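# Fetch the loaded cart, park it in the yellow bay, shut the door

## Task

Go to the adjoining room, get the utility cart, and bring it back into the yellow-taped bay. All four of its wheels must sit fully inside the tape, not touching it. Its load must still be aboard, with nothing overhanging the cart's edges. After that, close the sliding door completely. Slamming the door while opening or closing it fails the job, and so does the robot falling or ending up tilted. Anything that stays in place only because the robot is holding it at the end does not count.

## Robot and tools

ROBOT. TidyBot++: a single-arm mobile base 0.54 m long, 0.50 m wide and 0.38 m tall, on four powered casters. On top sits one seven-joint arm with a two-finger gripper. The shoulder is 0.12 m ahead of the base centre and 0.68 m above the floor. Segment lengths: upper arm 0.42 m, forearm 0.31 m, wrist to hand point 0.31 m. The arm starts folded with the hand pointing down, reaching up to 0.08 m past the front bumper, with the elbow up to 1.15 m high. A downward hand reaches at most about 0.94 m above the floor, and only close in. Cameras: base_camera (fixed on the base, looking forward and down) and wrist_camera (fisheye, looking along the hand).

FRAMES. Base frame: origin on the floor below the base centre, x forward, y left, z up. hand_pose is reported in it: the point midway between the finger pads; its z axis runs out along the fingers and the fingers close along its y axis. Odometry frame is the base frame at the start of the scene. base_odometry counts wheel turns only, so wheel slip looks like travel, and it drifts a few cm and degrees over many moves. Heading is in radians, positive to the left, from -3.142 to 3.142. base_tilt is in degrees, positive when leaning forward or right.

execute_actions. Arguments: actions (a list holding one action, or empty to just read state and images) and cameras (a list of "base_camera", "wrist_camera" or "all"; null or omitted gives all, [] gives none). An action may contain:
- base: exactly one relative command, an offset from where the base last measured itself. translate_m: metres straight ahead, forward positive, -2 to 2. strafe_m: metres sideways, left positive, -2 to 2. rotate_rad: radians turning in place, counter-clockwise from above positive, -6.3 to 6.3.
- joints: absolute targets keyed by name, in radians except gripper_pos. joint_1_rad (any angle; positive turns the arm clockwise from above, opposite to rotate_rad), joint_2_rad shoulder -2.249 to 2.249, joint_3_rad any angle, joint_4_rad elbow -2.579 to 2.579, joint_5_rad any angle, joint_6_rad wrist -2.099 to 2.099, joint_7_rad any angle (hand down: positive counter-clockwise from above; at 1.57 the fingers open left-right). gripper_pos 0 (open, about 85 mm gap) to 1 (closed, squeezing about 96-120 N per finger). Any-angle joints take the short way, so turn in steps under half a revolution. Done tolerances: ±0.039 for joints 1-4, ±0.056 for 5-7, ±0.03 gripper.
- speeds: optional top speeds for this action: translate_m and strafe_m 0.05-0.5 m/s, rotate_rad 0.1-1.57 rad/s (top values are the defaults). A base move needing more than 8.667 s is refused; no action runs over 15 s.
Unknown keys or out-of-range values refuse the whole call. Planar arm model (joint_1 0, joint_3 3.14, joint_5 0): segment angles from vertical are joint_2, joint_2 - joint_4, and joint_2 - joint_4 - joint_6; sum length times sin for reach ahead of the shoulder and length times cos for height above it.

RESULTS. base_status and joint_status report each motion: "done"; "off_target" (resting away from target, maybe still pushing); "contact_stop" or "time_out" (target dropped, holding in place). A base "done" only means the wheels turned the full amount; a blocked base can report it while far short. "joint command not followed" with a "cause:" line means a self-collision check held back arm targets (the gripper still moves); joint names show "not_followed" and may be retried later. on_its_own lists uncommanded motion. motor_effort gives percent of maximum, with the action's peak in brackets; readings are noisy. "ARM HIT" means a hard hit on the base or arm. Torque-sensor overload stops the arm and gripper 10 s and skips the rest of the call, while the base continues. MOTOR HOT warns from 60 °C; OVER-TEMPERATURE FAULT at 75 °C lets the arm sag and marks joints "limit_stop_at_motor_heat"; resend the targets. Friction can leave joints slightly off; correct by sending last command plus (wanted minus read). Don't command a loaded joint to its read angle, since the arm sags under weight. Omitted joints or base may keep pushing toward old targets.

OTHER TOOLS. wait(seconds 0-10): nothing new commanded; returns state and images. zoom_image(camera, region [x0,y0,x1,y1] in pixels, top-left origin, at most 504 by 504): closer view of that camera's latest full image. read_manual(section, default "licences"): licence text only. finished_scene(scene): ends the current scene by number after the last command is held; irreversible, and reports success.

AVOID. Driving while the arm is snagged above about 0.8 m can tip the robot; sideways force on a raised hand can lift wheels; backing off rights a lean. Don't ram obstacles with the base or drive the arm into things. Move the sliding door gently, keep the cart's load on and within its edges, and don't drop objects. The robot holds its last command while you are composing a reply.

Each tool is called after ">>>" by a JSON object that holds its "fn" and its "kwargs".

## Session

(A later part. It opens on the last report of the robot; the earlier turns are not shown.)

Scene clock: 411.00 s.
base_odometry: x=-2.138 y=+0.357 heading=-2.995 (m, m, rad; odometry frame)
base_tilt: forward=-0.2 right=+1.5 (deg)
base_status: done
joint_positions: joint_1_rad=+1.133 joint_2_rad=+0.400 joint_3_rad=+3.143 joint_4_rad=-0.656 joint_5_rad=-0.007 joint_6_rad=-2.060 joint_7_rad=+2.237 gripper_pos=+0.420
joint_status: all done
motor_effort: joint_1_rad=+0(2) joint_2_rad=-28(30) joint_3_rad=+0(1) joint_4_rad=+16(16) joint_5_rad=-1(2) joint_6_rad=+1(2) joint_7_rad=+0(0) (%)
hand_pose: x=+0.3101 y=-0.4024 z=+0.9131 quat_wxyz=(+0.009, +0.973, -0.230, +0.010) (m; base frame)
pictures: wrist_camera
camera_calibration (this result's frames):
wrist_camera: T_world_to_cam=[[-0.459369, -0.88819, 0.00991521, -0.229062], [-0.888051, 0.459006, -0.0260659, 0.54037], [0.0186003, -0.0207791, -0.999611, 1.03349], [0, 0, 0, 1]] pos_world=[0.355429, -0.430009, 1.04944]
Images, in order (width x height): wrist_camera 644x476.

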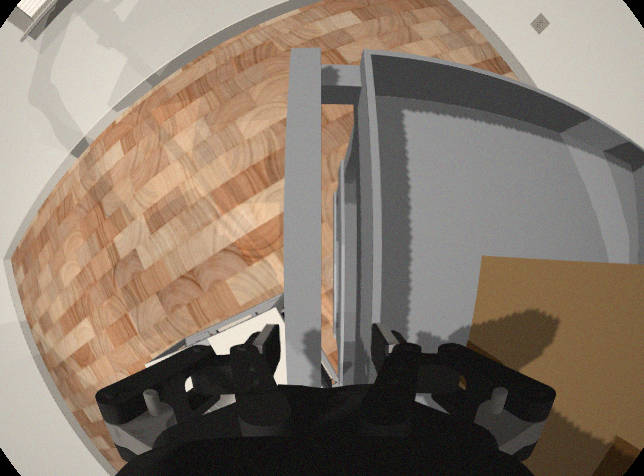

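>>> {"fn": "execute_actions", "kwargs": {"actions": [{"base": {"strafe_m": 0.017}, "speeds": {"strafe_m": 0.1}, "joints": {"joint_2_rad": 0.365, "joint_4_rad": -0.80, "joint_6_rad": -1.94, "gripper_pos": 0.47}}], "cameras": ["wrist_camera"]}}

Scene clock: 449.40 s.
base_odometry: x=-2.135 y=+0.340 heading=-2.995 (m, m, rad; odometry frame)
base_tilt: forward=-0.1 right=+1.4 (deg)
base_status: done
joint_positions: joint_1_rad=+1.133 joint_2_rad=+0.371 joint_3_rad=+3.143 joint_4_rad=-0.788 joint_5_rad=-0.007 joint_6_rad=-1.968 joint_7_rad=+2.237 gripper_pos=+0.470
joint_status: all done
motor_effort: joint_1_rad=+0(2) joint_2_rad=-28(33) joint_3_rad=+0(1) joint_4_rad=+17(17) joint_5_rad=-1(1) joint_6_rad=+1(1) joint_7_rad=+0(0) (%)
hand_pose: x=+0.3100 y=-0.4021 z=+0.8885 quat_wxyz=(+0.004, +0.973, -0.231, +0.007) (m; base frame)
pictures: wrist_camera
camera_calibration (this result's frames):
wrist_camera: T_world_to_cam=[[-0.45988, -0.887977, 0.0024919, -0.221767], [-0.887872, 0.459778, -0.0169639, 0.531666], [0.0139178, -0.0100139, -0.999853, 1.01489], [0, 0, 0, 1]] pos_world=[0.35594, -0.431209, 1.02431]
Images, in order (width x height): wrist_camera 644x476.

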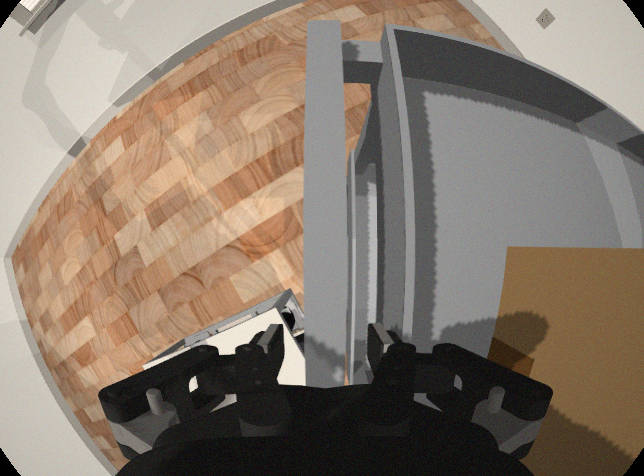

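>>> {"fn": "execute_actions", "kwargs": {"actions": [{"joints": {"joint_2_rad": 0.334, "joint_4_rad": -0.965, "joint_6_rad": -1.815}}], "cameras": ["wrist_camera"]}}

Scene clock: 465.40 s.
base_odometry: x=-2.135 y=+0.340 heading=-2.995 (m, m, rad; odometry frame)
base_tilt: forward=-0.2 right=+1.4 (deg)
base_status: not commanded
joint_positions: joint_1_rad=+1.133 joint_2_rad=+0.349 joint_3_rad=+3.143 joint_4_rad=-0.952 joint_5_rad=-0.007 joint_6_rad=-1.845 joint_7_rad=+2.237 gripper_pos=+0.470
joint_status: all done
motor_effort: joint_1_rad=-1(0) joint_2_rad=-27(30) joint_3_rad=+0(0) joint_4_rad=+17(17) joint_5_rad=+0(0) joint_6_rad=+1(1) joint_7_rad=+0(0) (%)
hand_pose: x=+0.3101 y=-0.4023 z=+0.8496 quat_wxyz=(-0.004, +0.973, -0.231, +0.001) (m; base frame)
pictures: wrist_camera
camera_calibration (this result's frames):
wrist_camera: T_world_to_cam=[[-0.460603, -0.887556, -0.00943822, -0.211241], [-0.887585, 0.460639, -0.00198552, 0.518746], [0.00610987, 0.00746269, -0.999953, 0.985537], [0, 0, 0, 1]] pos_world=[0.357112, -0.433798, 0.984528]
Images, in order (width x height): wrist_camera 644x476.

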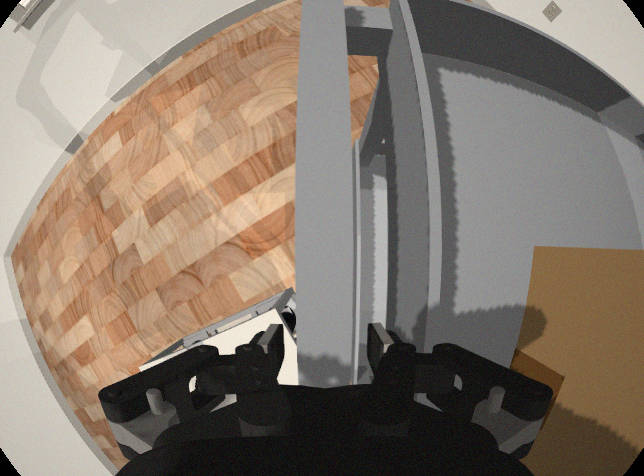

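>>> {"fn": "execute_actions", "kwargs": {"actions": [{"joints": {"gripper_pos": 1.0}}], "cameras": ["wrist_camera"]}}

Scene clock: 470.00 s.
base_odometry: x=-2.135 y=+0.340 heading=-2.995 (m, m, rad; odometry frame)
base_tilt: forward=-0.1 right=+1.3 (deg)
base_status: not commanded
joint_positions: joint_1_rad=+1.133 joint_2_rad=+0.346 joint_3_rad=+3.143 joint_4_rad=-0.954 joint_5_rad=-0.007 joint_6_rad=-1.844 joint_7_rad=+2.237 gripper_pos=+0.743
joint_status: gripper_pos off_target (ended at +0.743, target +1.000)
motor_effort: joint_1_rad=+0(1) joint_2_rad=-28(28) joint_3_rad=-1(1) joint_4_rad=+17(18) joint_5_rad=-1(3) joint_6_rad=+0(4) joint_7_rad=+1(2) (%)
hand_pose: x=+0.3103 y=-0.4018 z=+0.8505 quat_wxyz=(-0.003, +0.973, -0.231, +0.002) (m; base frame)
pictures: wrist_camera
camera_calibration (this result's frames):
wrist_camera: T_world_to_cam=[[-0.460198, -0.887776, -0.00845975, -0.21177], [-0.887779, 0.460245, -0.00476475, 0.52094], [0.00812359, 0.00531766, -0.999953, 0.984904], [0, 0, 0, 1]] pos_world=[0.357022, -0.433001, 0.985548]
Images, in order (width x height): wrist_camera 644x476.

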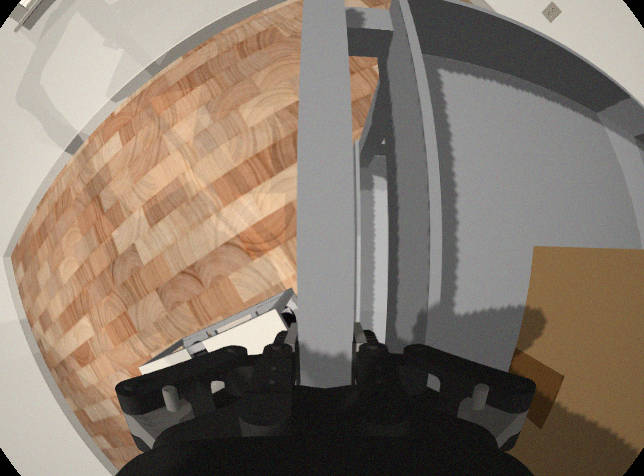

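>>> {"fn": "execute_actions", "kwargs": {"actions": [{"base": {"translate_m": -0.2}, "speeds": {"translate_m": 0.25}, "joints": {"joint_7_rad": 2.54}}], "cameras": ["wrist_camera"]}}

Scene clock: 507.20 s.
base_odometry: x=-1.937 y=+0.370 heading=-2.995 (m, m, rad; odometry frame)
base_tilt: forward=-0.2 right=+1.2 (deg)
base_status: done
joint_positions: joint_1_rad=+1.118 joint_2_rad=+0.339 joint_3_rad=+3.128 joint_4_rad=-0.965 joint_5_rad=-0.021 joint_6_rad=-1.829 joint_7_rad=+2.543 gripper_pos=+0.743
joint_status: all done
motor_effort: joint_1_rad=+6(6) joint_2_rad=-28(30) joint_3_rad=+3(5) joint_4_rad=+18(21) joint_5_rad=+1(4) joint_6_rad=+1(6) joint_7_rad=-3(16) (%)
hand_pose: x=+0.3252 y=-0.3953 z=+0.8505 quat_wxyz=(-0.002, +0.998, -0.064, +0.013) (m; base frame)
pictures: wrist_camera
camera_calibration (this result's frames):
wrist_camera: T_world_to_cam=[[-0.13927, -0.990218, -0.00849697, -0.343936], [-0.989842, 0.139454, -0.0276788, 0.457109], [0.028593, 0.00455584, -0.999581, 0.977471], [0, 0, 0, 1]] pos_world=[0.376617, -0.408771, 0.986791]
Images, in order (width x height): wrist_camera 644x476.

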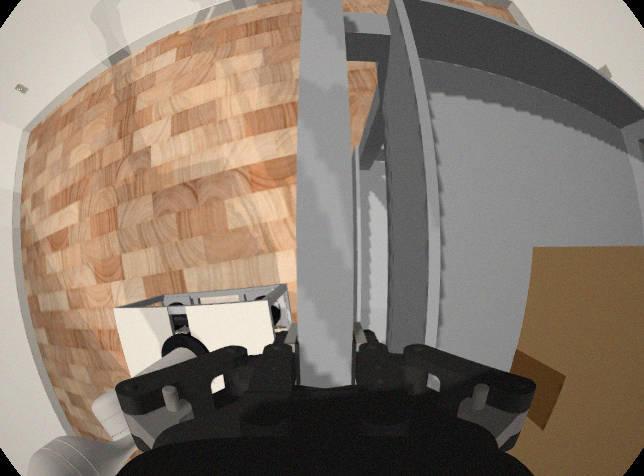

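>>> {"fn": "execute_actions", "kwargs": {"actions": [{"base": {"translate_m": -0.3}, "speeds": {"translate_m": 0.3}, "joints": {"joint_7_rad": 3.08}}], "cameras": ["wrist_camera"]}}

Scene clock: 515.83 s.
base_odometry: x=-1.641 y=+0.414 heading=-2.995 (m, m, rad; odometry frame)
base_tilt: forward=-0.2 right=+1.3 (deg)
base_status: done
joint_positions: joint_1_rad=+1.116 joint_2_rad=+0.344 joint_3_rad=+3.126 joint_4_rad=-0.958 joint_5_rad=-0.022 joint_6_rad=-1.818 joint_7_rad=+3.098 gripper_pos=+0.743
joint_status: all done
motor_effort: joint_1_rad=+4(11) joint_2_rad=-28(32) joint_3_rad=+2(9) joint_4_rad=+17(21) joint_5_rad=+0(7) joint_6_rad=+3(6) joint_7_rad=-4(15) (%)
hand_pose: x=+0.3295 y=-0.3995 z=+0.8505 quat_wxyz=(+0.007, +0.977, +0.214, +0.016) (m; base frame)
pictures: wrist_camera
camera_calibration (this result's frames):
wrist_camera: T_world_to_cam=[[0.406531, -0.913441, 0.0189176, -0.520016], [-0.912955, -0.40694, -0.0302205, 0.220498], [0.035303, -0.00498539, -0.999364, 0.971203], [0, 0, 0, 1]] pos_world=[0.378421, -0.380433, 0.987087]
Images, in order (width x height): wrist_camera 644x476.

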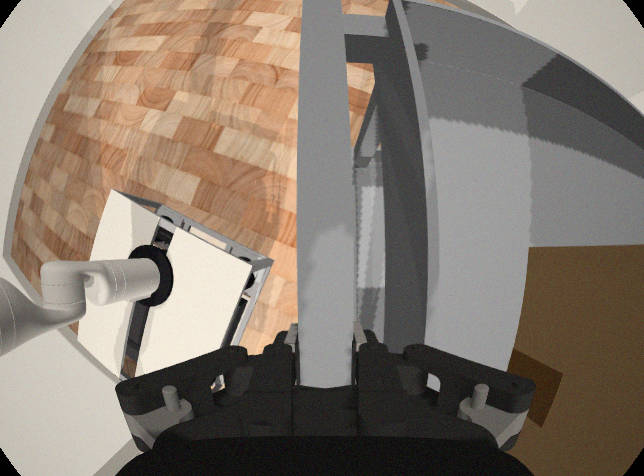

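>>> {"fn": "execute_actions", "kwargs": {"actions": [{"base": {"translate_m": -0.2}, "speeds": {"translate_m": 0.3}, "joints": {"joint_7_rad": 3.42}}], "cameras": ["wrist_camera"]}}

Scene clock: 538.80 s.
base_odometry: x=-1.442 y=+0.443 heading=-2.995 (m, m, rad; odometry frame)
base_tilt: forward=-0.2 right=+1.3 (deg)
base_status: done
joint_positions: joint_1_rad=+1.120 joint_2_rad=+0.343 joint_3_rad=+3.129 joint_4_rad=-0.958 joint_5_rad=-0.024 joint_6_rad=-1.816 joint_7_rad=+3.433 gripper_pos=+0.743
joint_status: all done
motor_effort: joint_1_rad=+4(7) joint_2_rad=-28(34) joint_3_rad=+2(5) joint_4_rad=+19(18) joint_5_rad=+0(3) joint_6_rad=+5(6) joint_7_rad=-4(11) (%)
hand_pose: x=+0.3282 y=-0.4006 z=+0.8506 quat_wxyz=(+0.011, +0.928, +0.371, +0.015) (m; base frame)
pictures: wrist_camera
camera_calibration (this result's frames):
wrist_camera: T_world_to_cam=[[0.680597, -0.732104, 0.0284955, -0.545893], [-0.731773, -0.681171, -0.0226802, 0.0430521], [0.0360146, -0.00541613, -0.999337, 0.970888], [0, 0, 0, 1]] pos_world=[0.368071, -0.365066, 0.986776]
Images, in order (width x height): wrist_camera 644x476.

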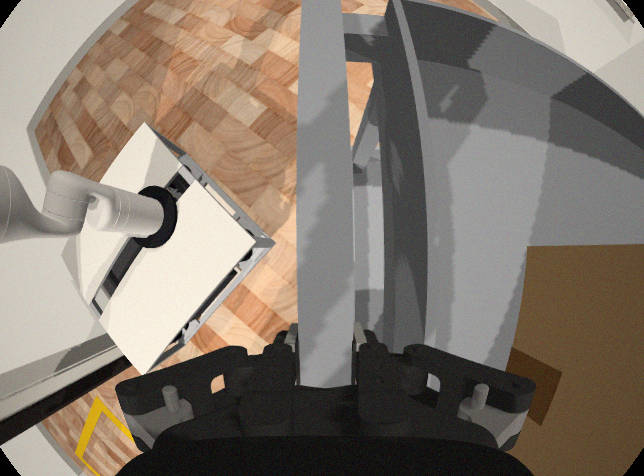

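>>> {"fn": "execute_actions", "kwargs": {"actions": [{"base": {"strafe_m": -0.3}, "speeds": {"strafe_m": 0.35}, "joints": {"joint_1_rad": 0.59, "joint_7_rad": 2.84}}], "cameras": ["wrist_camera"]}}

Scene clock: 549.23 s.
base_odometry: x=-1.486 y=+0.740 heading=-2.996 (m, m, rad; odometry frame)
base_tilt: forward=-0.1 right=+1.2 (deg)
base_status: done
joint_positions: joint_1_rad=+0.627 joint_2_rad=+0.335 joint_3_rad=+3.146 joint_4_rad=-0.969 joint_5_rad=-0.024 joint_6_rad=-1.824 joint_7_rad=+2.834 gripper_pos=+0.743
joint_status: all done
motor_effort: joint_1_rad=-4(5) joint_2_rad=-27(29) joint_3_rad=-3(4) joint_4_rad=+18(25) joint_5_rad=-1(4) joint_6_rad=+2(10) joint_7_rad=+5(5) (%)
hand_pose: x=+0.4839 y=-0.2559 z=+0.8509 quat_wxyz=(-0.001, +0.949, +0.314, +0.013) (m; base frame)
pictures: wrist_camera
camera_calibration (this result's frames):
wrist_camera: T_world_to_cam=[[0.585881, -0.810389, 0.00365337, -0.499005], [-0.81003, -0.585745, -0.0274658, 0.321995], [0.0243979, 0.0131324, -0.999616, 0.976973], [0, 0, 0, 1]] pos_world=[0.529347, -0.228611, 0.987265]
Images, in order (width x height): wrist_camera 644x476.

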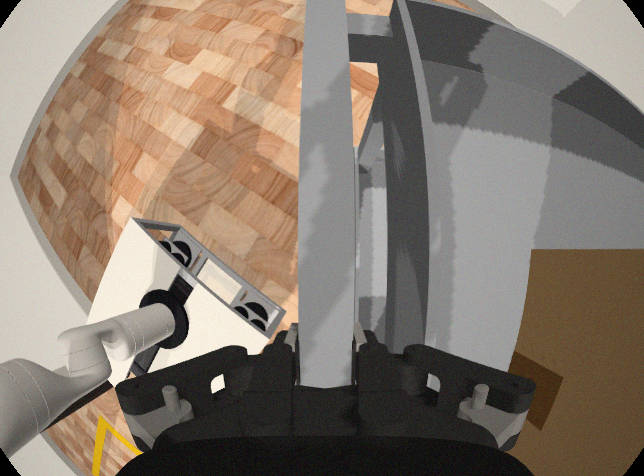

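>>> {"fn": "execute_actions", "kwargs": {"actions": [{"base": {"strafe_m": -0.29}, "speeds": {"strafe_m": 0.35}, "joints": {"joint_1_rad": -0.02, "joint_7_rad": 2.09}}]}}

Scene clock: 556.63 s.
base_odometry: x=-1.528 y=+1.027 heading=-2.996 (m, m, rad; odometry frame)
base_tilt: forward=-0.1 right=+1.3 (deg)
base_status: done
joint_positions: joint_1_rad=+0.014 joint_2_rad=+0.329 joint_3_rad=+3.148 joint_4_rad=-0.979 joint_5_rad=-0.024 joint_6_rad=-1.821 joint_7_rad=+2.124 gripper_pos=+0.743
joint_status: all done
motor_effort: joint_1_rad=-3(4) joint_2_rad=-28(29) joint_3_rad=-3(4) joint_4_rad=+17(24) joint_5_rad=-6(7) joint_6_rad=-3(8) joint_7_rad=-1(6) (%)
hand_pose: x=+0.5627 y=+0.0000 z=+0.8508 quat_wxyz=(-0.008, +0.964, +0.266, +0.010) (m; base frame)
pictures: base_camera, wrist_camera
camera_calibration (this result's frames):
wrist_camera: T_world_to_cam=[[0.503182, -0.864088, -0.0126146, -0.277404], [-0.864046, -0.502793, -0.0249619, 0.563939], [0.0152268, 0.02346, -0.999609, 0.976767], [0, 0, 0, 1]] pos_world=[0.611982, 0.0209284, 0.986962]
Images, in order (width x height): base_camera 644x364, wrist_camera 644x476.

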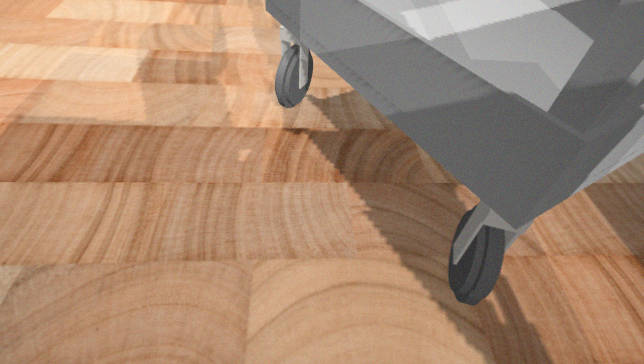

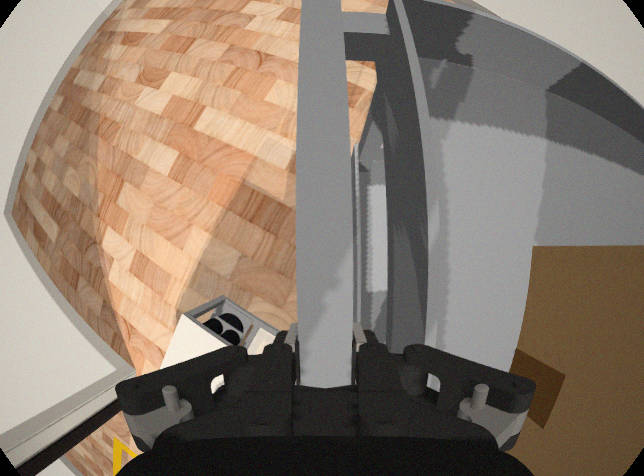

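>>> {"fn": "execute_actions", "kwargs": {"actions": [{"base": {"translate_m": -0.35}, "speeds": {"translate_m": 0.35}, "joints": {"joint_1_rad": 0.0, "joint_7_rad": 2.6}}]}}

Scene clock: 565.13 s.
base_odometry: x=-1.182 y=+1.078 heading=-2.996 (m, m, rad; odometry frame)
base_tilt: forward=-0.1 right=+1.4 (deg)
base_status: done
joint_positions: joint_1_rad=-0.021 joint_2_rad=+0.334 joint_3_rad=+3.128 joint_4_rad=-0.972 joint_5_rad=-0.014 joint_6_rad=-1.810 joint_7_rad=+2.604 gripper_pos=+0.743
joint_status: all done
motor_effort: joint_1_rad=+6(15) joint_2_rad=-27(34) joint_3_rad=+4(11) joint_4_rad=+16(21) joint_5_rad=+1(10) joint_6_rad=-1(8) joint_7_rad=-5(16) (%)
hand_pose: x=+0.5679 y=+0.0200 z=+0.8505 quat_wxyz=(-0.002, +0.860, +0.510, +0.016) (m; base frame)
pictures: base_camera, wrist_camera
camera_calibration (this result's frames):
wrist_camera: T_world_to_cam=[[0.871473, -0.49033, 0.0105936, -0.499169], [-0.489823, -0.871253, -0.0314837, 0.37889], [0.0246671, 0.0222482, -0.999448, 0.970418], [0, 0, 0, 1]] pos_world=[0.596663, 0.0637615, 0.987099]
Images, in order (width x height): base_camera 644x364, wrist_camera 644x476.

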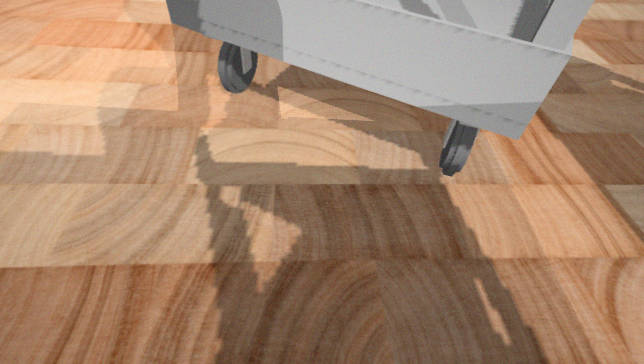

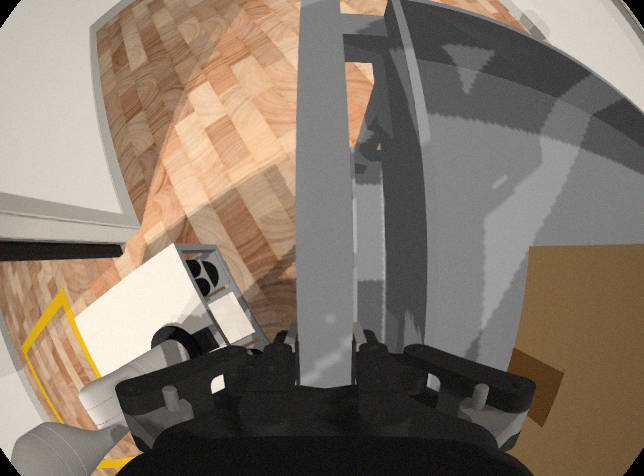

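>>> {"fn": "execute_actions", "kwargs": {"actions": [{"base": {"translate_m": -0.6}, "speeds": {"translate_m": 0.4}, "joints": {"joint_7_rad": 2.93}}]}}

Scene clock: 579.20 s.
base_odometry: x=-0.588 y=+1.165 heading=-2.996 (m, m, rad; odometry frame)
base_tilt: forward=-0.1 right=+1.2 (deg)
base_status: done
joint_positions: joint_1_rad=-0.033 joint_2_rad=+0.336 joint_3_rad=+3.119 joint_4_rad=-0.969 joint_5_rad=-0.028 joint_6_rad=-1.809 joint_7_rad=+2.938 gripper_pos=+0.743
joint_status: all done
motor_effort: joint_1_rad=+9(10) joint_2_rad=-28(34) joint_3_rad=+5(7) joint_4_rad=+18(21) joint_5_rad=+3(7) joint_6_rad=+2(7) joint_7_rad=-5(11) (%)
hand_pose: x=+0.5680 y=+0.0328 z=+0.8505 quat_wxyz=(-0.005, +0.756, +0.655, +0.021) (m; base frame)
pictures: base_camera, wrist_camera
camera_calibration (this result's frames):
wrist_camera: T_world_to_cam=[[0.987839, -0.154549, 0.0170183, -0.575567], [-0.153744, -0.987246, -0.0413386, 0.211364], [0.0231901, 0.0382194, -0.999, 0.970121], [0, 0, 0, 1]] pos_world=[0.578566, 0.0826371, 0.987684]
Images, in order (width x height): base_camera 644x364, wrist_camera 644x476.

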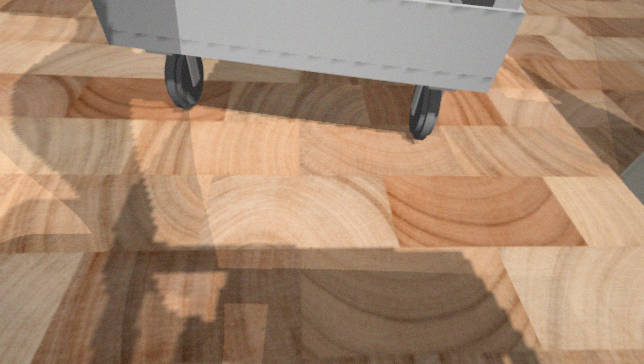

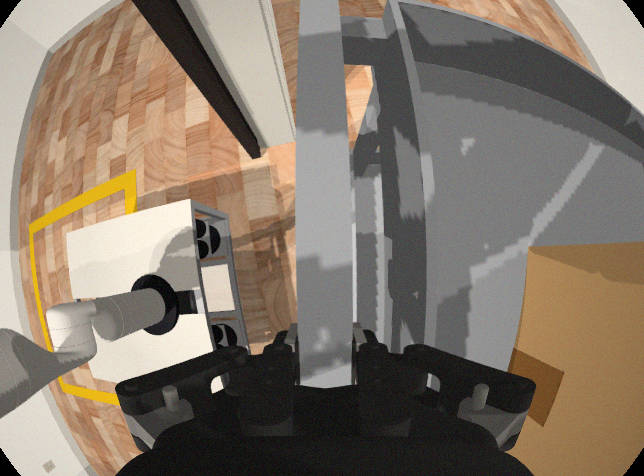

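>>> {"fn": "execute_actions", "kwargs": {"actions": [{"base": {"translate_m": -1.1}, "speeds": {"translate_m": 0.4}, "joints": {"joint_7_rad": 3.11}}]}}

Scene clock: 586.93 s.
base_odometry: x=+0.501 y=+1.325 heading=-2.996 (m, m, rad; odometry frame)
base_tilt: forward=-0.2 right=+1.3 (deg)
base_status: done
joint_positions: joint_1_rad=+0.007 joint_2_rad=+0.336 joint_3_rad=+3.145 joint_4_rad=-0.970 joint_5_rad=-0.028 joint_6_rad=-1.815 joint_7_rad=+3.105 gripper_pos=+0.743
joint_status: all done
motor_effort: joint_1_rad=-2(9) joint_2_rad=-27(34) joint_3_rad=-1(6) joint_4_rad=+18(21) joint_5_rad=-3(5) joint_6_rad=+2(7) joint_7_rad=-1(7) (%)
hand_pose: x=+0.5676 y=+0.0051 z=+0.8504 quat_wxyz=(-0.002, +0.721, +0.693, +0.017) (m; base frame)
pictures: base_camera, wrist_camera
camera_calibration (this result's frames):
wrist_camera: T_world_to_cam=[[0.998457, -0.0525422, 0.0179567, -0.586745], [-0.0520069, -0.998223, -0.0290805, 0.115875], [0.0194527, 0.0281017, -0.999416, 0.973619], [0, 0, 0, 1]] pos_world=[0.572926, 0.0574799, 0.986956]
Images, in order (width x height): base_camera 644x364, wrist_camera 644x476.

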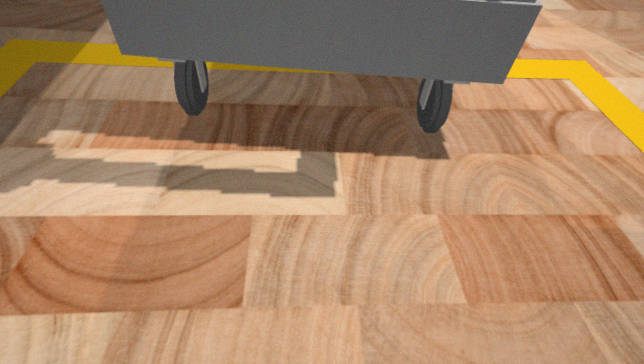

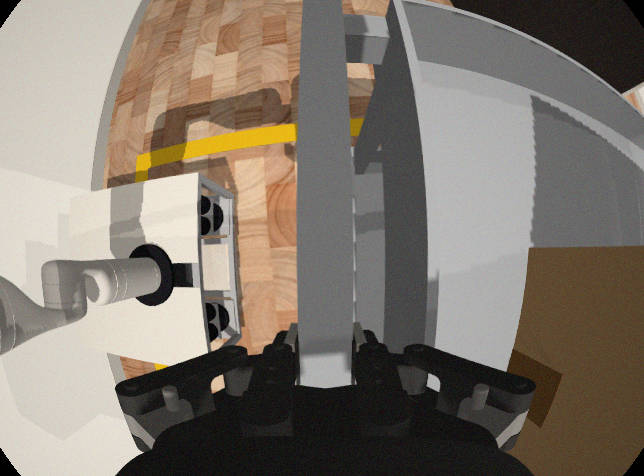

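>>> {"fn": "execute_actions", "kwargs": {"actions": [{"base": {"strafe_m": 0.42}, "speeds": {"strafe_m": 0.4}, "joints": {"joint_1_rad": 0.97, "joint_2_rad": 0.585, "joint_4_rad": -0.545, "joint_6_rad": -2.01, "joint_7_rad": 4.09}}]}}

Scene clock: 670.00 s.
base_odometry: x=+0.562 y=+0.909 heading=-2.996 (m, m, rad; odometry frame)
base_tilt: forward=-0.1 right=+1.3 (deg)
base_status: done
joint_positions: joint_1_rad=+0.943 joint_2_rad=+0.576 joint_3_rad=+3.138 joint_4_rad=-0.577 joint_5_rad=-0.027 joint_6_rad=-1.994 joint_7_rad=+4.093 gripper_pos=+0.743
joint_status: all done
motor_effort: joint_1_rad=+3(4) joint_2_rad=-34(37) joint_3_rad=+2(4) joint_4_rad=+19(20) joint_5_rad=+1(6) joint_6_rad=+3(4) joint_7_rad=-4(6) (%)
hand_pose: x=+0.4294 y=-0.4104 z=+0.8512 quat_wxyz=(-0.001, +0.699, +0.715, +0.014) (m; base frame)
pictures: base_camera, wrist_camera
camera_calibration (this result's frames):
wrist_camera: T_world_to_cam=[[0.999818, 0.00991565, 0.0163194, -0.444209], [0.010284, -0.999691, -0.0226434, -0.338919], [0.0160899, 0.0228071, -0.99961, 0.98815], [0, 0, 0, 1]] pos_world=[0.431714, -0.356946, 0.98734]
Images, in order (width x height): base_camera 644x364, wrist_camera 644x476.

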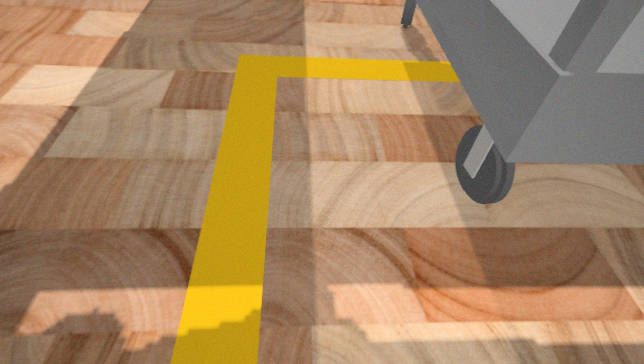

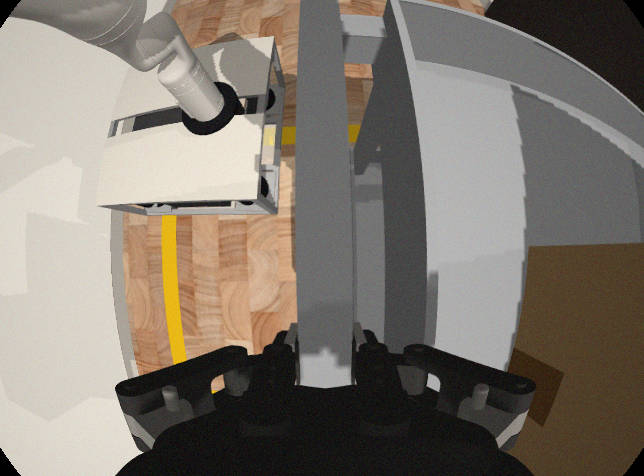

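>>> {"fn": "execute_actions", "kwargs": {"actions": [{"base": {"strafe_m": 0.115}, "speeds": {"strafe_m": 0.2}, "joints": {"joint_1_rad": 1.295, "joint_2_rad": 0.65, "joint_4_rad": -0.43, "joint_6_rad": -2.035, "joint_7_rad": 4.43}}]}}

Scene clock: 702.20 s.
base_odometry: x=+0.579 y=+0.795 heading=-2.996 (m, m, rad; odometry frame)
base_tilt: forward=-0.2 right=+1.3 (deg)
base_status: done
joint_positions: joint_1_rad=+1.297 joint_2_rad=+0.637 joint_3_rad=+3.136 joint_4_rad=-0.465 joint_5_rad=-0.028 joint_6_rad=-2.042 joint_7_rad=+4.457 gripper_pos=+0.743
joint_status: all done
motor_effort: joint_1_rad=+1(10) joint_2_rad=-35(40) joint_3_rad=+0(2) joint_4_rad=+19(19) joint_5_rad=-2(5) joint_6_rad=+6(8) joint_7_rad=-5(8) (%)
hand_pose: x=+0.2730 y=-0.5071 z=+0.8512 quat_wxyz=(+0.006, +0.694, +0.720, +0.013) (m; base frame)
pictures: base_camera, wrist_camera
camera_calibration (this result's frames):
wrist_camera: T_world_to_cam=[[0.999397, 0.0239171, 0.0251766, -0.28712], [0.0242016, -0.999646, -0.0110545, -0.447638], [0.0249033, 0.0116571, -0.999622, 0.984909], [0, 0, 0, 1]] pos_world=[0.273253, -0.452093, 0.986817]
Images, in order (width x height): base_camera 644x364, wrist_camera 644x476.

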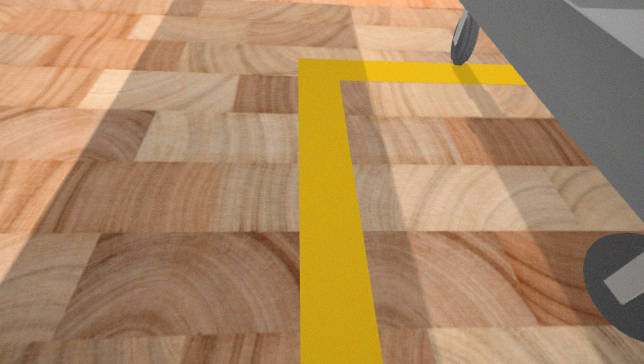

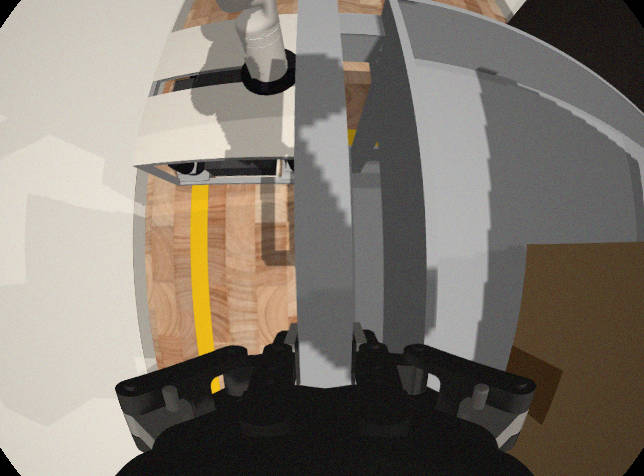

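>>> {"fn": "execute_actions", "kwargs": {"actions": [{"base": {"translate_m": -0.1}, "speeds": {"translate_m": 0.15}, "joints": {"joint_1_rad": 1.74, "joint_7_rad": 4.91}}]}}

Scene clock: 715.83 s.
base_odometry: x=+0.678 y=+0.809 heading=-2.997 (m, m, rad; odometry frame)
base_tilt: forward=-0.2 right=+1.2 (deg)
base_status: done
joint_positions: joint_1_rad=+1.771 joint_2_rad=+0.651 joint_3_rad=+3.153 joint_4_rad=-0.437 joint_5_rad=-0.022 joint_6_rad=-2.036 joint_7_rad=+4.935 gripper_pos=+0.743
joint_status: all done
motor_effort: joint_1_rad=-5(23) joint_2_rad=-34(38) joint_3_rad=-2(6) joint_4_rad=+15(18) joint_5_rad=-1(7) joint_6_rad=+2(6) joint_7_rad=+0(13) (%)
hand_pose: x=+0.0157 y=-0.5291 z=+0.8515 quat_wxyz=(+0.010, +0.698, +0.716, -0.004) (m; base frame)
pictures: base_camera, wrist_camera
camera_calibration (this result's frames):
wrist_camera: T_world_to_cam=[[0.999902, 0.0122182, 0.00678845, -0.020038], [0.0120914, -0.999757, 0.01842, -0.488303], [0.00701186, -0.0183361, -0.999807, 0.976363], [0, 0, 0, 1]] pos_world=[0.0190942, -0.470037, 0.985306]
Images, in order (width x height): base_camera 644x364, wrist_camera 644x476.

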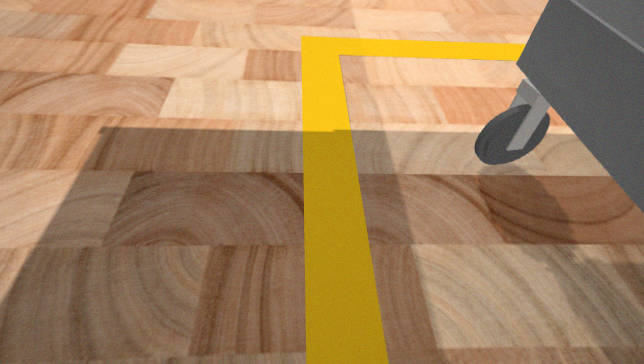

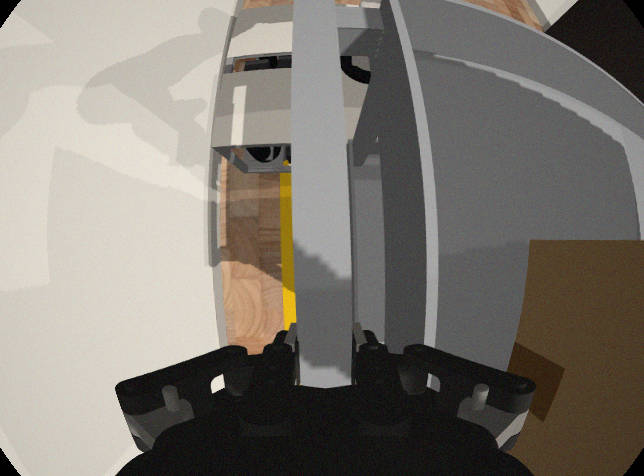

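>>> {"fn": "execute_actions", "kwargs": {"actions": [{"joints": {"joint_1_rad": 1.77, "joint_3_rad": 3.15, "joint_7_rad": 4.935, "gripper_pos": 0.47}}], "cameras": ["wrist_camera"]}}

>>> {"fn": "execute_actions", "kwargs": {"actions": [{"joints": {"joint_2_rad": 0.45}}]}}

Scene clock: 737.00 s.
base_odometry: x=+0.678 y=+0.809 heading=-2.997 (m, m, rad; odometry frame)
base_tilt: forward=-0.2 right=+1.3 (deg)
base_status: not commanded
joint_positions: joint_1_rad=+1.772 joint_2_rad=+0.651 joint_3_rad=+3.153 joint_4_rad=-0.437 joint_5_rad=-0.022 joint_6_rad=-2.036 joint_7_rad=+4.935 gripper_pos=+0.470
joint_status: all done
motor_effort: joint_1_rad=+0(6) joint_2_rad=-36(37) joint_3_rad=-1(3) joint_4_rad=+16(16) joint_5_rad=+0(2) joint_6_rad=+1(3) joint_7_rad=+0(0) (%)
hand_pose: x=+0.0152 y=-0.5290 z=+0.8514 quat_wxyz=(+0.010, +0.699, +0.715, -0.004) (m; base frame)
pictures: wrist_camera
camera_calibration (this result's frames):
wrist_camera: T_world_to_cam=[[0.999912, 0.0113497, 0.00682061, -0.0200612], [0.0112234, -0.99977, 0.018271, -0.488098], [0.00702641, -0.0181928, -0.99981, 0.976363], [0, 0, 0, 1]] pos_world=[0.0186772, -0.469995, 0.985232]
Images, in order (width x height): wrist_camera 644x476.

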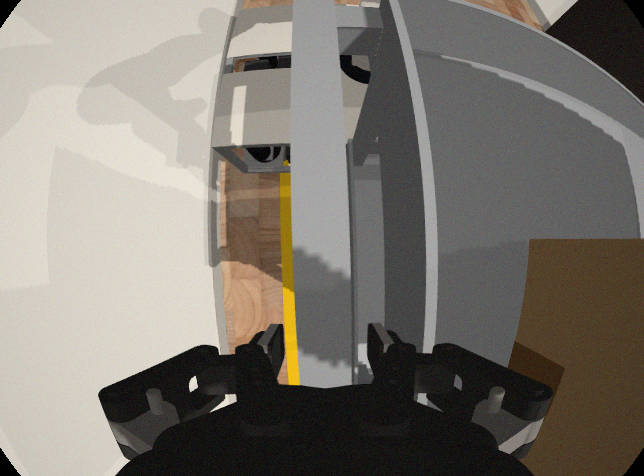

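Scene clock: 738.53 s.
base_odometry: x=+0.678 y=+0.809 heading=-2.997 (m, m, rad; odometry frame)
base_tilt: forward=-0.2 right=+1.2 (deg)
base_status: not commanded
joint_positions: joint_1_rad=+1.772 joint_2_rad=+0.445 joint_3_rad=+3.153 joint_4_rad=-0.435 joint_5_rad=-0.022 joint_6_rad=-2.036 joint_7_rad=+4.935 gripper_pos=+0.470
joint_status: all done
motor_effort: joint_1_rad=+0(0) joint_2_rad=-29(39) joint_3_rad=+0(0) joint_4_rad=+15(17) joint_5_rad=-1(1) joint_6_rad=+2(3) joint_7_rad=+0(0) (%)
hand_pose: x=+0.0244 y=-0.4841 z=+0.9585 quat_wxyz=(+0.067, +0.694, +0.711, -0.091) (m; base frame)
pictures: base_camera, wrist_camera
camera_calibration (this result's frames):
wrist_camera: T_world_to_cam=[[0.999289, 0.00830269, -0.0367693, 0.00988551], [0.0161794, -0.975492, 0.21944, -0.626484], [-0.0340462, -0.219879, -0.974933, 0.963773], [0, 0, 0, 1]] pos_world=[0.0330705, -0.399298, 1.07745]
Images, in order (width x height): base_camera 644x364, wrist_camera 644x476.

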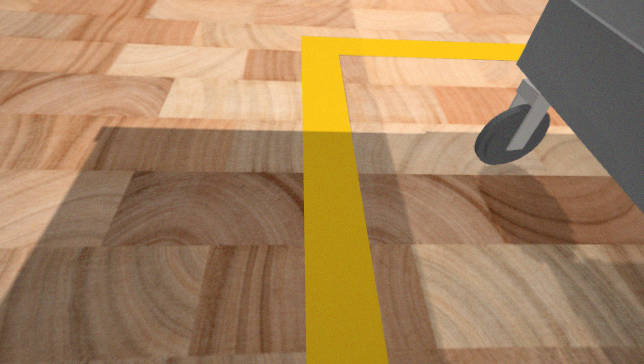

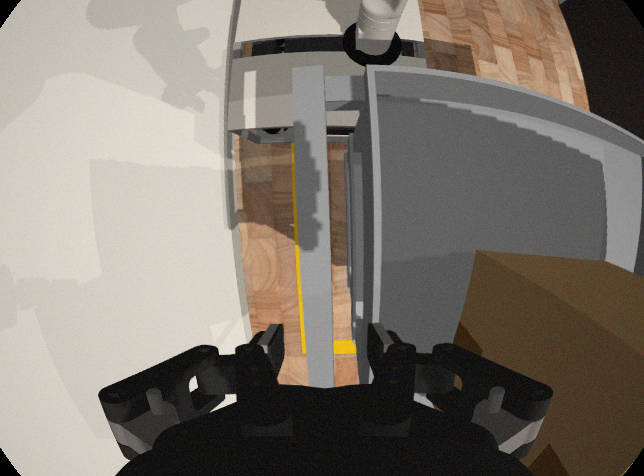

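>>> {"fn": "execute_actions", "kwargs": {"actions": [{"base": {"strafe_m": 0.08}, "joints": {"joint_2_rad": -0.3, "joint_4_rad": -1.3, "joint_7_rad": 3.9, "joint_6_rad": -1.95}}], "cameras": []}}

>>> {"fn": "execute_actions", "kwargs": {"actions": [{"base": {"translate_m": 0.95}, "joints": {"joint_1_rad": -0.012, "joint_2_rad": -0.61, "joint_3_rad": 3.13, "joint_4_rad": -1.78, "joint_5_rad": 0.02, "joint_6_rad": -0.375, "joint_7_rad": 1.545, "gripper_pos": 0.0}}]}}

Scene clock: 765.40 s.
base_odometry: x=+0.690 y=+0.730 heading=-2.997 (m, m, rad; odometry frame)
base_tilt: forward=-0.1 right=+1.4 (deg)
base_status: done
joint_positions: joint_1_rad=+1.771 joint_2_rad=-0.294 joint_3_rad=+3.153 joint_4_rad=-1.285 joint_5_rad=-0.022 joint_6_rad=-1.982 joint_7_rad=+3.925 gripper_pos=+0.470
joint_status: all done
motor_effort: joint_1_rad=-1(2) joint_2_rad=-4(36) joint_3_rad=+0(1) joint_4_rad=+16(16) joint_5_rad=-1(0) joint_6_rad=+2(2) joint_7_rad=+0(1) (%)
hand_pose: x=+0.0851 y=-0.1904 z=+0.9500 quat_wxyz=(+0.079, +0.954, +0.286, -0.030) (m; base frame)
pictures: none
No camera images: the call's "cameras" was empty. Leave "cameras" out to get every camera's image.

Scene clock: 768.90 s.
base_odometry: x=-0.250 y=+0.592 heading=-2.996 (m, m, rad; odometry frame)
base_tilt: forward=-0.1 right=+1.3 (deg)
base_status: done
joint_positions: joint_1_rad=+0.002 joint_2_rad=-0.598 joint_3_rad=+3.142 joint_4_rad=-1.764 joint_5_rad=-0.013 joint_6_rad=-0.404 joint_7_rad=+1.570 gripper_pos=+0.000
joint_status: all done
motor_effort: joint_1_rad=+0(1) joint_2_rad=+0(6) joint_3_rad=+0(1) joint_4_rad=+22(23) joint_5_rad=-1(1) joint_6_rad=+9(10) joint_7_rad=+0(1) (%)
hand_pose: x=+0.4823 y=+0.0023 z=+1.1535 quat_wxyz=(-0.006, +0.707, -0.003, +0.707) (m; base frame)
pictures: base_camera, wrist_camera
camera_calibration (this result's frames):
wrist_camera: T_world_to_cam=[[0.00524579, -0.999673, -0.0250252, 0.0235704], [0.00277731, 0.0250401, -0.999683, 1.20829], [0.999982, 0.00517462, 0.00290776, -0.350809], [0, 0, 0, 1]] pos_world=[0.347324, -0.0048776, 1.20951]
Images, in order (width x height): base_camera 644x364, wrist_camera 644x476.

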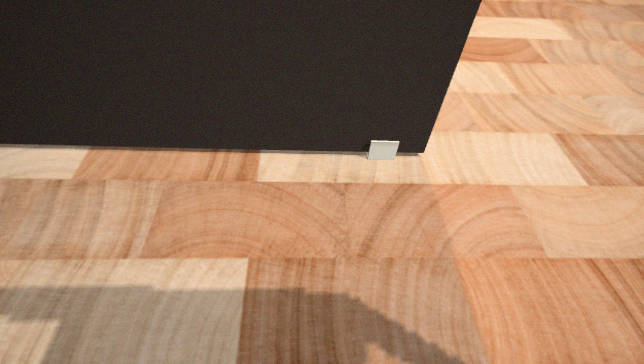

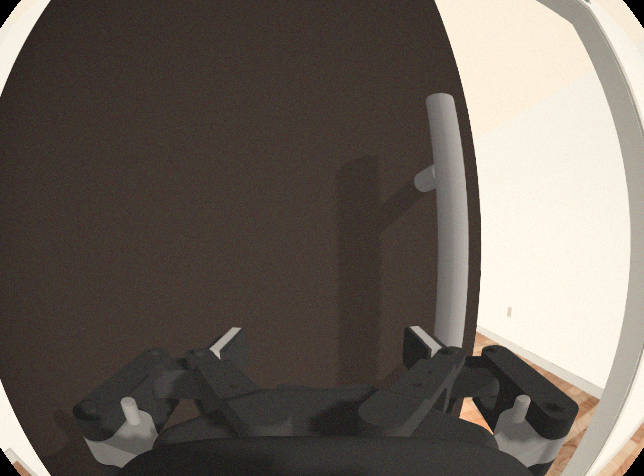

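>>> {"fn": "execute_actions", "kwargs": {"actions": []}}

Scene clock: 798.47 s.
base_odometry: x=-0.250 y=+0.592 heading=-2.996 (m, m, rad; odometry frame)
base_tilt: forward=-0.2 right=+1.2 (deg)
base_status: done
joint_positions: joint_1_rad=+0.002 joint_2_rad=-0.598 joint_3_rad=+3.142 joint_4_rad=-1.764 joint_5_rad=-0.013 joint_6_rad=-0.404 joint_7_rad=+1.570 gripper_pos=+0.000
joint_status: all done
motor_effort: joint_1_rad=+0(1) joint_2_rad=+0(6) joint_3_rad=+0(1) joint_4_rad=+22(23) joint_5_rad=+0(1) joint_6_rad=+9(10) joint_7_rad=+0(1) (%)
hand_pose: x=+0.4823 y=+0.0023 z=+1.1535 quat_wxyz=(-0.006, +0.707, -0.003, +0.707) (m; base frame)
pictures: base_camera, wrist_camera
camera_calibration (this result's frames):
wrist_camera: T_world_to_cam=[[0.0052455, -0.999673, -0.0250249, 0.02357], [0.00277736, 0.0250397, -0.999683, 1.20829], [0.999982, 0.00517433, 0.00290779, -0.350809], [0, 0, 0, 1]] pos_world=[0.347324, -0.00487762, 1.20951]
Images, in order (width x height): base_camera 644x364, wrist_camera 644x476.

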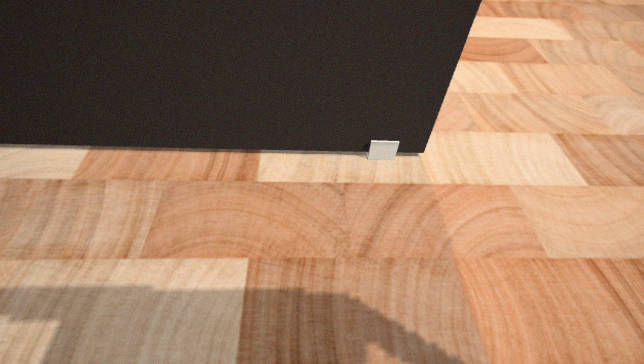

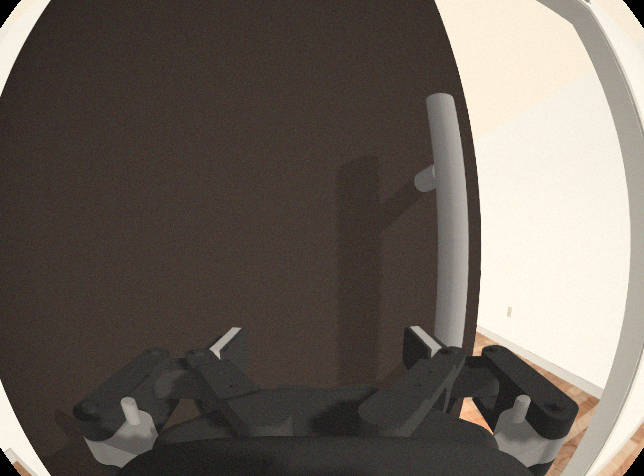

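>>> {"fn": "execute_actions", "kwargs": {"actions": [{"base": {"translate_m": 0.025}}], "cameras": []}}

>>> {"fn": "execute_actions", "kwargs": {"actions": [{"base": {"strafe_m": -0.10}, "speeds": {"strafe_m": 0.2}}]}}

Scene clock: 809.17 s.
base_odometry: x=-0.275 y=+0.588 heading=-2.996 (m, m, rad; odometry frame)
base_tilt: forward=-0.2 right=+1.2 (deg)
base_status: done
joint_positions: joint_1_rad=+0.002 joint_2_rad=-0.603 joint_3_rad=+3.142 joint_4_rad=-1.766 joint_5_rad=-0.013 joint_6_rad=-0.404 joint_7_rad=+1.570 gripper_pos=+0.000
joint_status: not commanded
motor_effort: joint_1_rad=+0(0) joint_2_rad=+0(2) joint_3_rad=+0(1) joint_4_rad=+22(23) joint_5_rad=-1(1) joint_6_rad=+9(10) joint_7_rad=+0(0) (%)
hand_pose: x=+0.4803 y=+0.0023 z=+1.1543 quat_wxyz=(-0.006, +0.706, -0.003, +0.708) (m; base frame)
pictures: none
No camera images: the call's "cameras" was empty. Leave "cameras" out to get every camera's image.

Scene clock: 810.43 s.
base_odometry: x=-0.290 y=+0.687 heading=-2.996 (m, m, rad; odometry frame)
base_tilt: forward=-0.2 right=+1.3 (deg)
base_status: done
joint_positions: joint_1_rad=+0.001 joint_2_rad=-0.603 joint_3_rad=+3.137 joint_4_rad=-1.766 joint_5_rad=-0.011 joint_6_rad=-0.404 joint_7_rad=+1.570 gripper_pos=+0.000
joint_status: not commanded
motor_effort: joint_1_rad=+0(0) joint_2_rad=+0(3) joint_3_rad=+1(2) joint_4_rad=+22(23) joint_5_rad=-1(1) joint_6_rad=+9(9) joint_7_rad=-1(0) (%)
hand_pose: x=+0.4802 y=+0.0051 z=+1.1541 quat_wxyz=(-0.005, +0.706, +0.000, +0.708) (m; base frame)
pictures: base_camera, wrist_camera
camera_calibration (this result's frames):
wrist_camera: T_world_to_cam=[[0.00912758, -0.99975, -0.0204046, 0.0191985], [0.00610975, 0.0204608, -0.999772, 1.20734], [0.99994, 0.00900083, 0.00629498, -0.35256], [0, 0, 0, 1]] pos_world=[0.344987, -0.0023361, 1.20967]
Images, in order (width x height): base_camera 644x364, wrist_camera 644x476.

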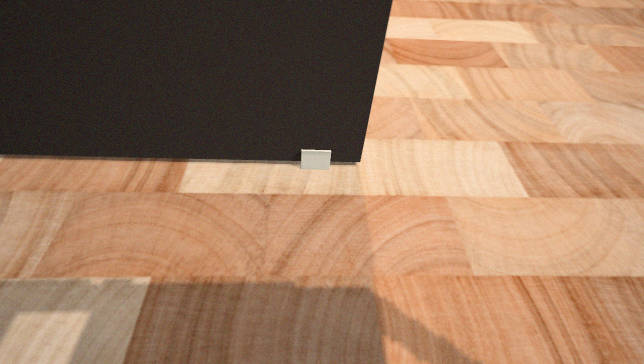

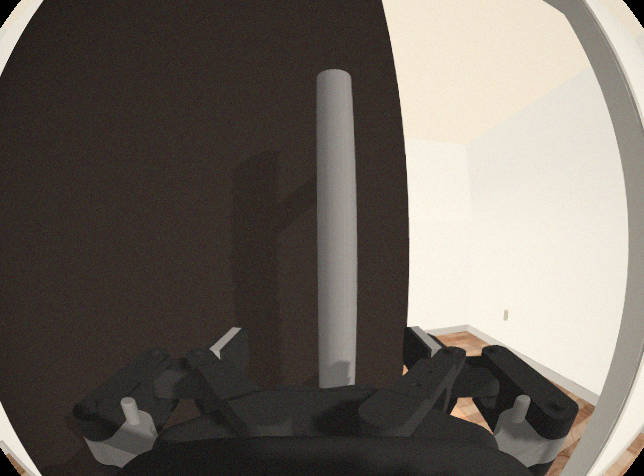

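>>> {"fn": "execute_actions", "kwargs": {"actions": [{"base": {"translate_m": 0.042}}], "cameras": ["wrist_camera"]}}

Scene clock: 815.70 s.
base_odometry: x=-0.332 y=+0.681 heading=-2.996 (m, m, rad; odometry frame)
base_tilt: forward=-0.1 right=+1.2 (deg)
base_status: done
joint_positions: joint_1_rad=+0.001 joint_2_rad=-0.604 joint_3_rad=+3.136 joint_4_rad=-1.768 joint_5_rad=-0.011 joint_6_rad=-0.403 joint_7_rad=+1.570 gripper_pos=+0.000
joint_status: not commanded
motor_effort: joint_1_rad=+0(0) joint_2_rad=+0(4) joint_3_rad=+0(1) joint_4_rad=+22(23) joint_5_rad=+0(1) joint_6_rad=+9(10) joint_7_rad=+0(0) (%)
hand_pose: x=+0.4800 y=+0.0051 z=+1.1536 quat_wxyz=(-0.005, +0.706, +0.000, +0.708) (m; base frame)
pictures: wrist_camera
camera_calibration (this result's frames):
wrist_camera: T_world_to_cam=[[0.00927643, -0.99975, -0.0203283, 0.019099], [0.00591428, 0.0203837, -0.999775, 1.20692], [0.999939, 0.00915412, 0.00610189, -0.352151], [0, 0, 0, 1]] pos_world=[0.344815, -0.0022837, 1.20919]
Images, in order (width x height): wrist_camera 644x476.

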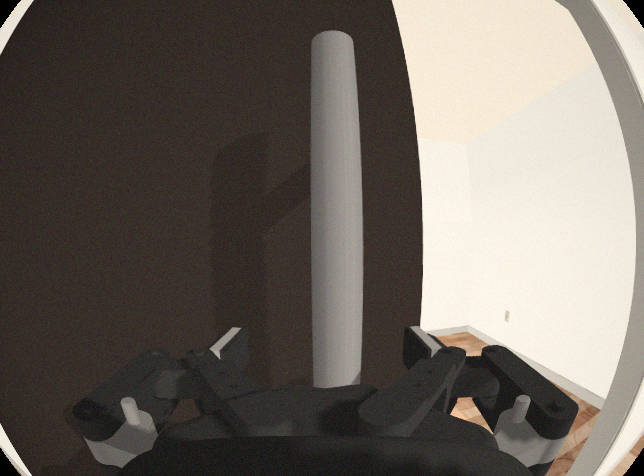

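>>> {"fn": "execute_actions", "kwargs": {"actions": [{"base": {"strafe_m": -0.55}, "joints": {"gripper_pos": 1.0}, "speeds": {"strafe_m": 0.2}}]}}

Scene clock: 826.57 s.
base_odometry: x=-0.412 y=+1.226 heading=-2.996 (m, m, rad; odometry frame)
base_tilt: forward=-0.1 right=+1.3 (deg)
base_status: done
joint_positions: joint_1_rad=-0.026 joint_2_rad=-0.584 joint_3_rad=+3.125 joint_4_rad=-1.776 joint_5_rad=-0.008 joint_6_rad=-0.363 joint_7_rad=+1.553 gripper_pos=+0.760
joint_status: gripper_pos off_target (ended at +0.760, target +1.000)
motor_effort: joint_1_rad=+1(15) joint_2_rad=-4(9) joint_3_rad=+0(22) joint_4_rad=+24(25) joint_5_rad=-1(10) joint_6_rad=+9(11) joint_7_rad=-1(3) (%)
hand_pose: x=+0.4894 y=+0.0213 z=+1.1541 quat_wxyz=(-0.021, +0.701, +0.009, +0.713) (m; base frame)
pictures: base_camera, wrist_camera
camera_calibration (this result's frames):
wrist_camera: T_world_to_cam=[[0.0453456, -0.998551, -0.028963, 0.0274833], [0.0173284, 0.0297747, -0.999406, 1.2008], [0.998821, 0.0448168, 0.0186534, -0.376452], [0, 0, 0, 1]] pos_world=[0.353954, 0.00856151, 1.2079]
Images, in order (width x height): base_camera 644x364, wrist_camera 644x476.

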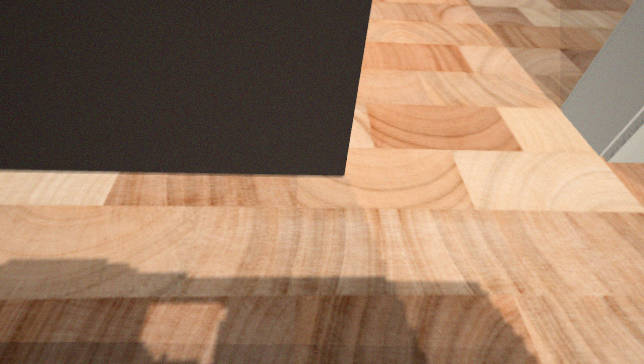

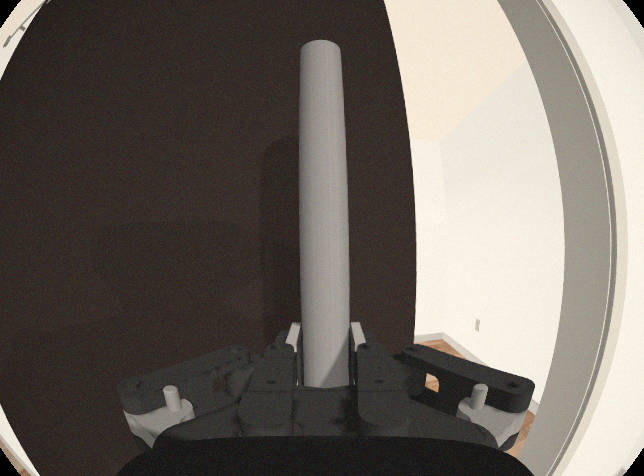

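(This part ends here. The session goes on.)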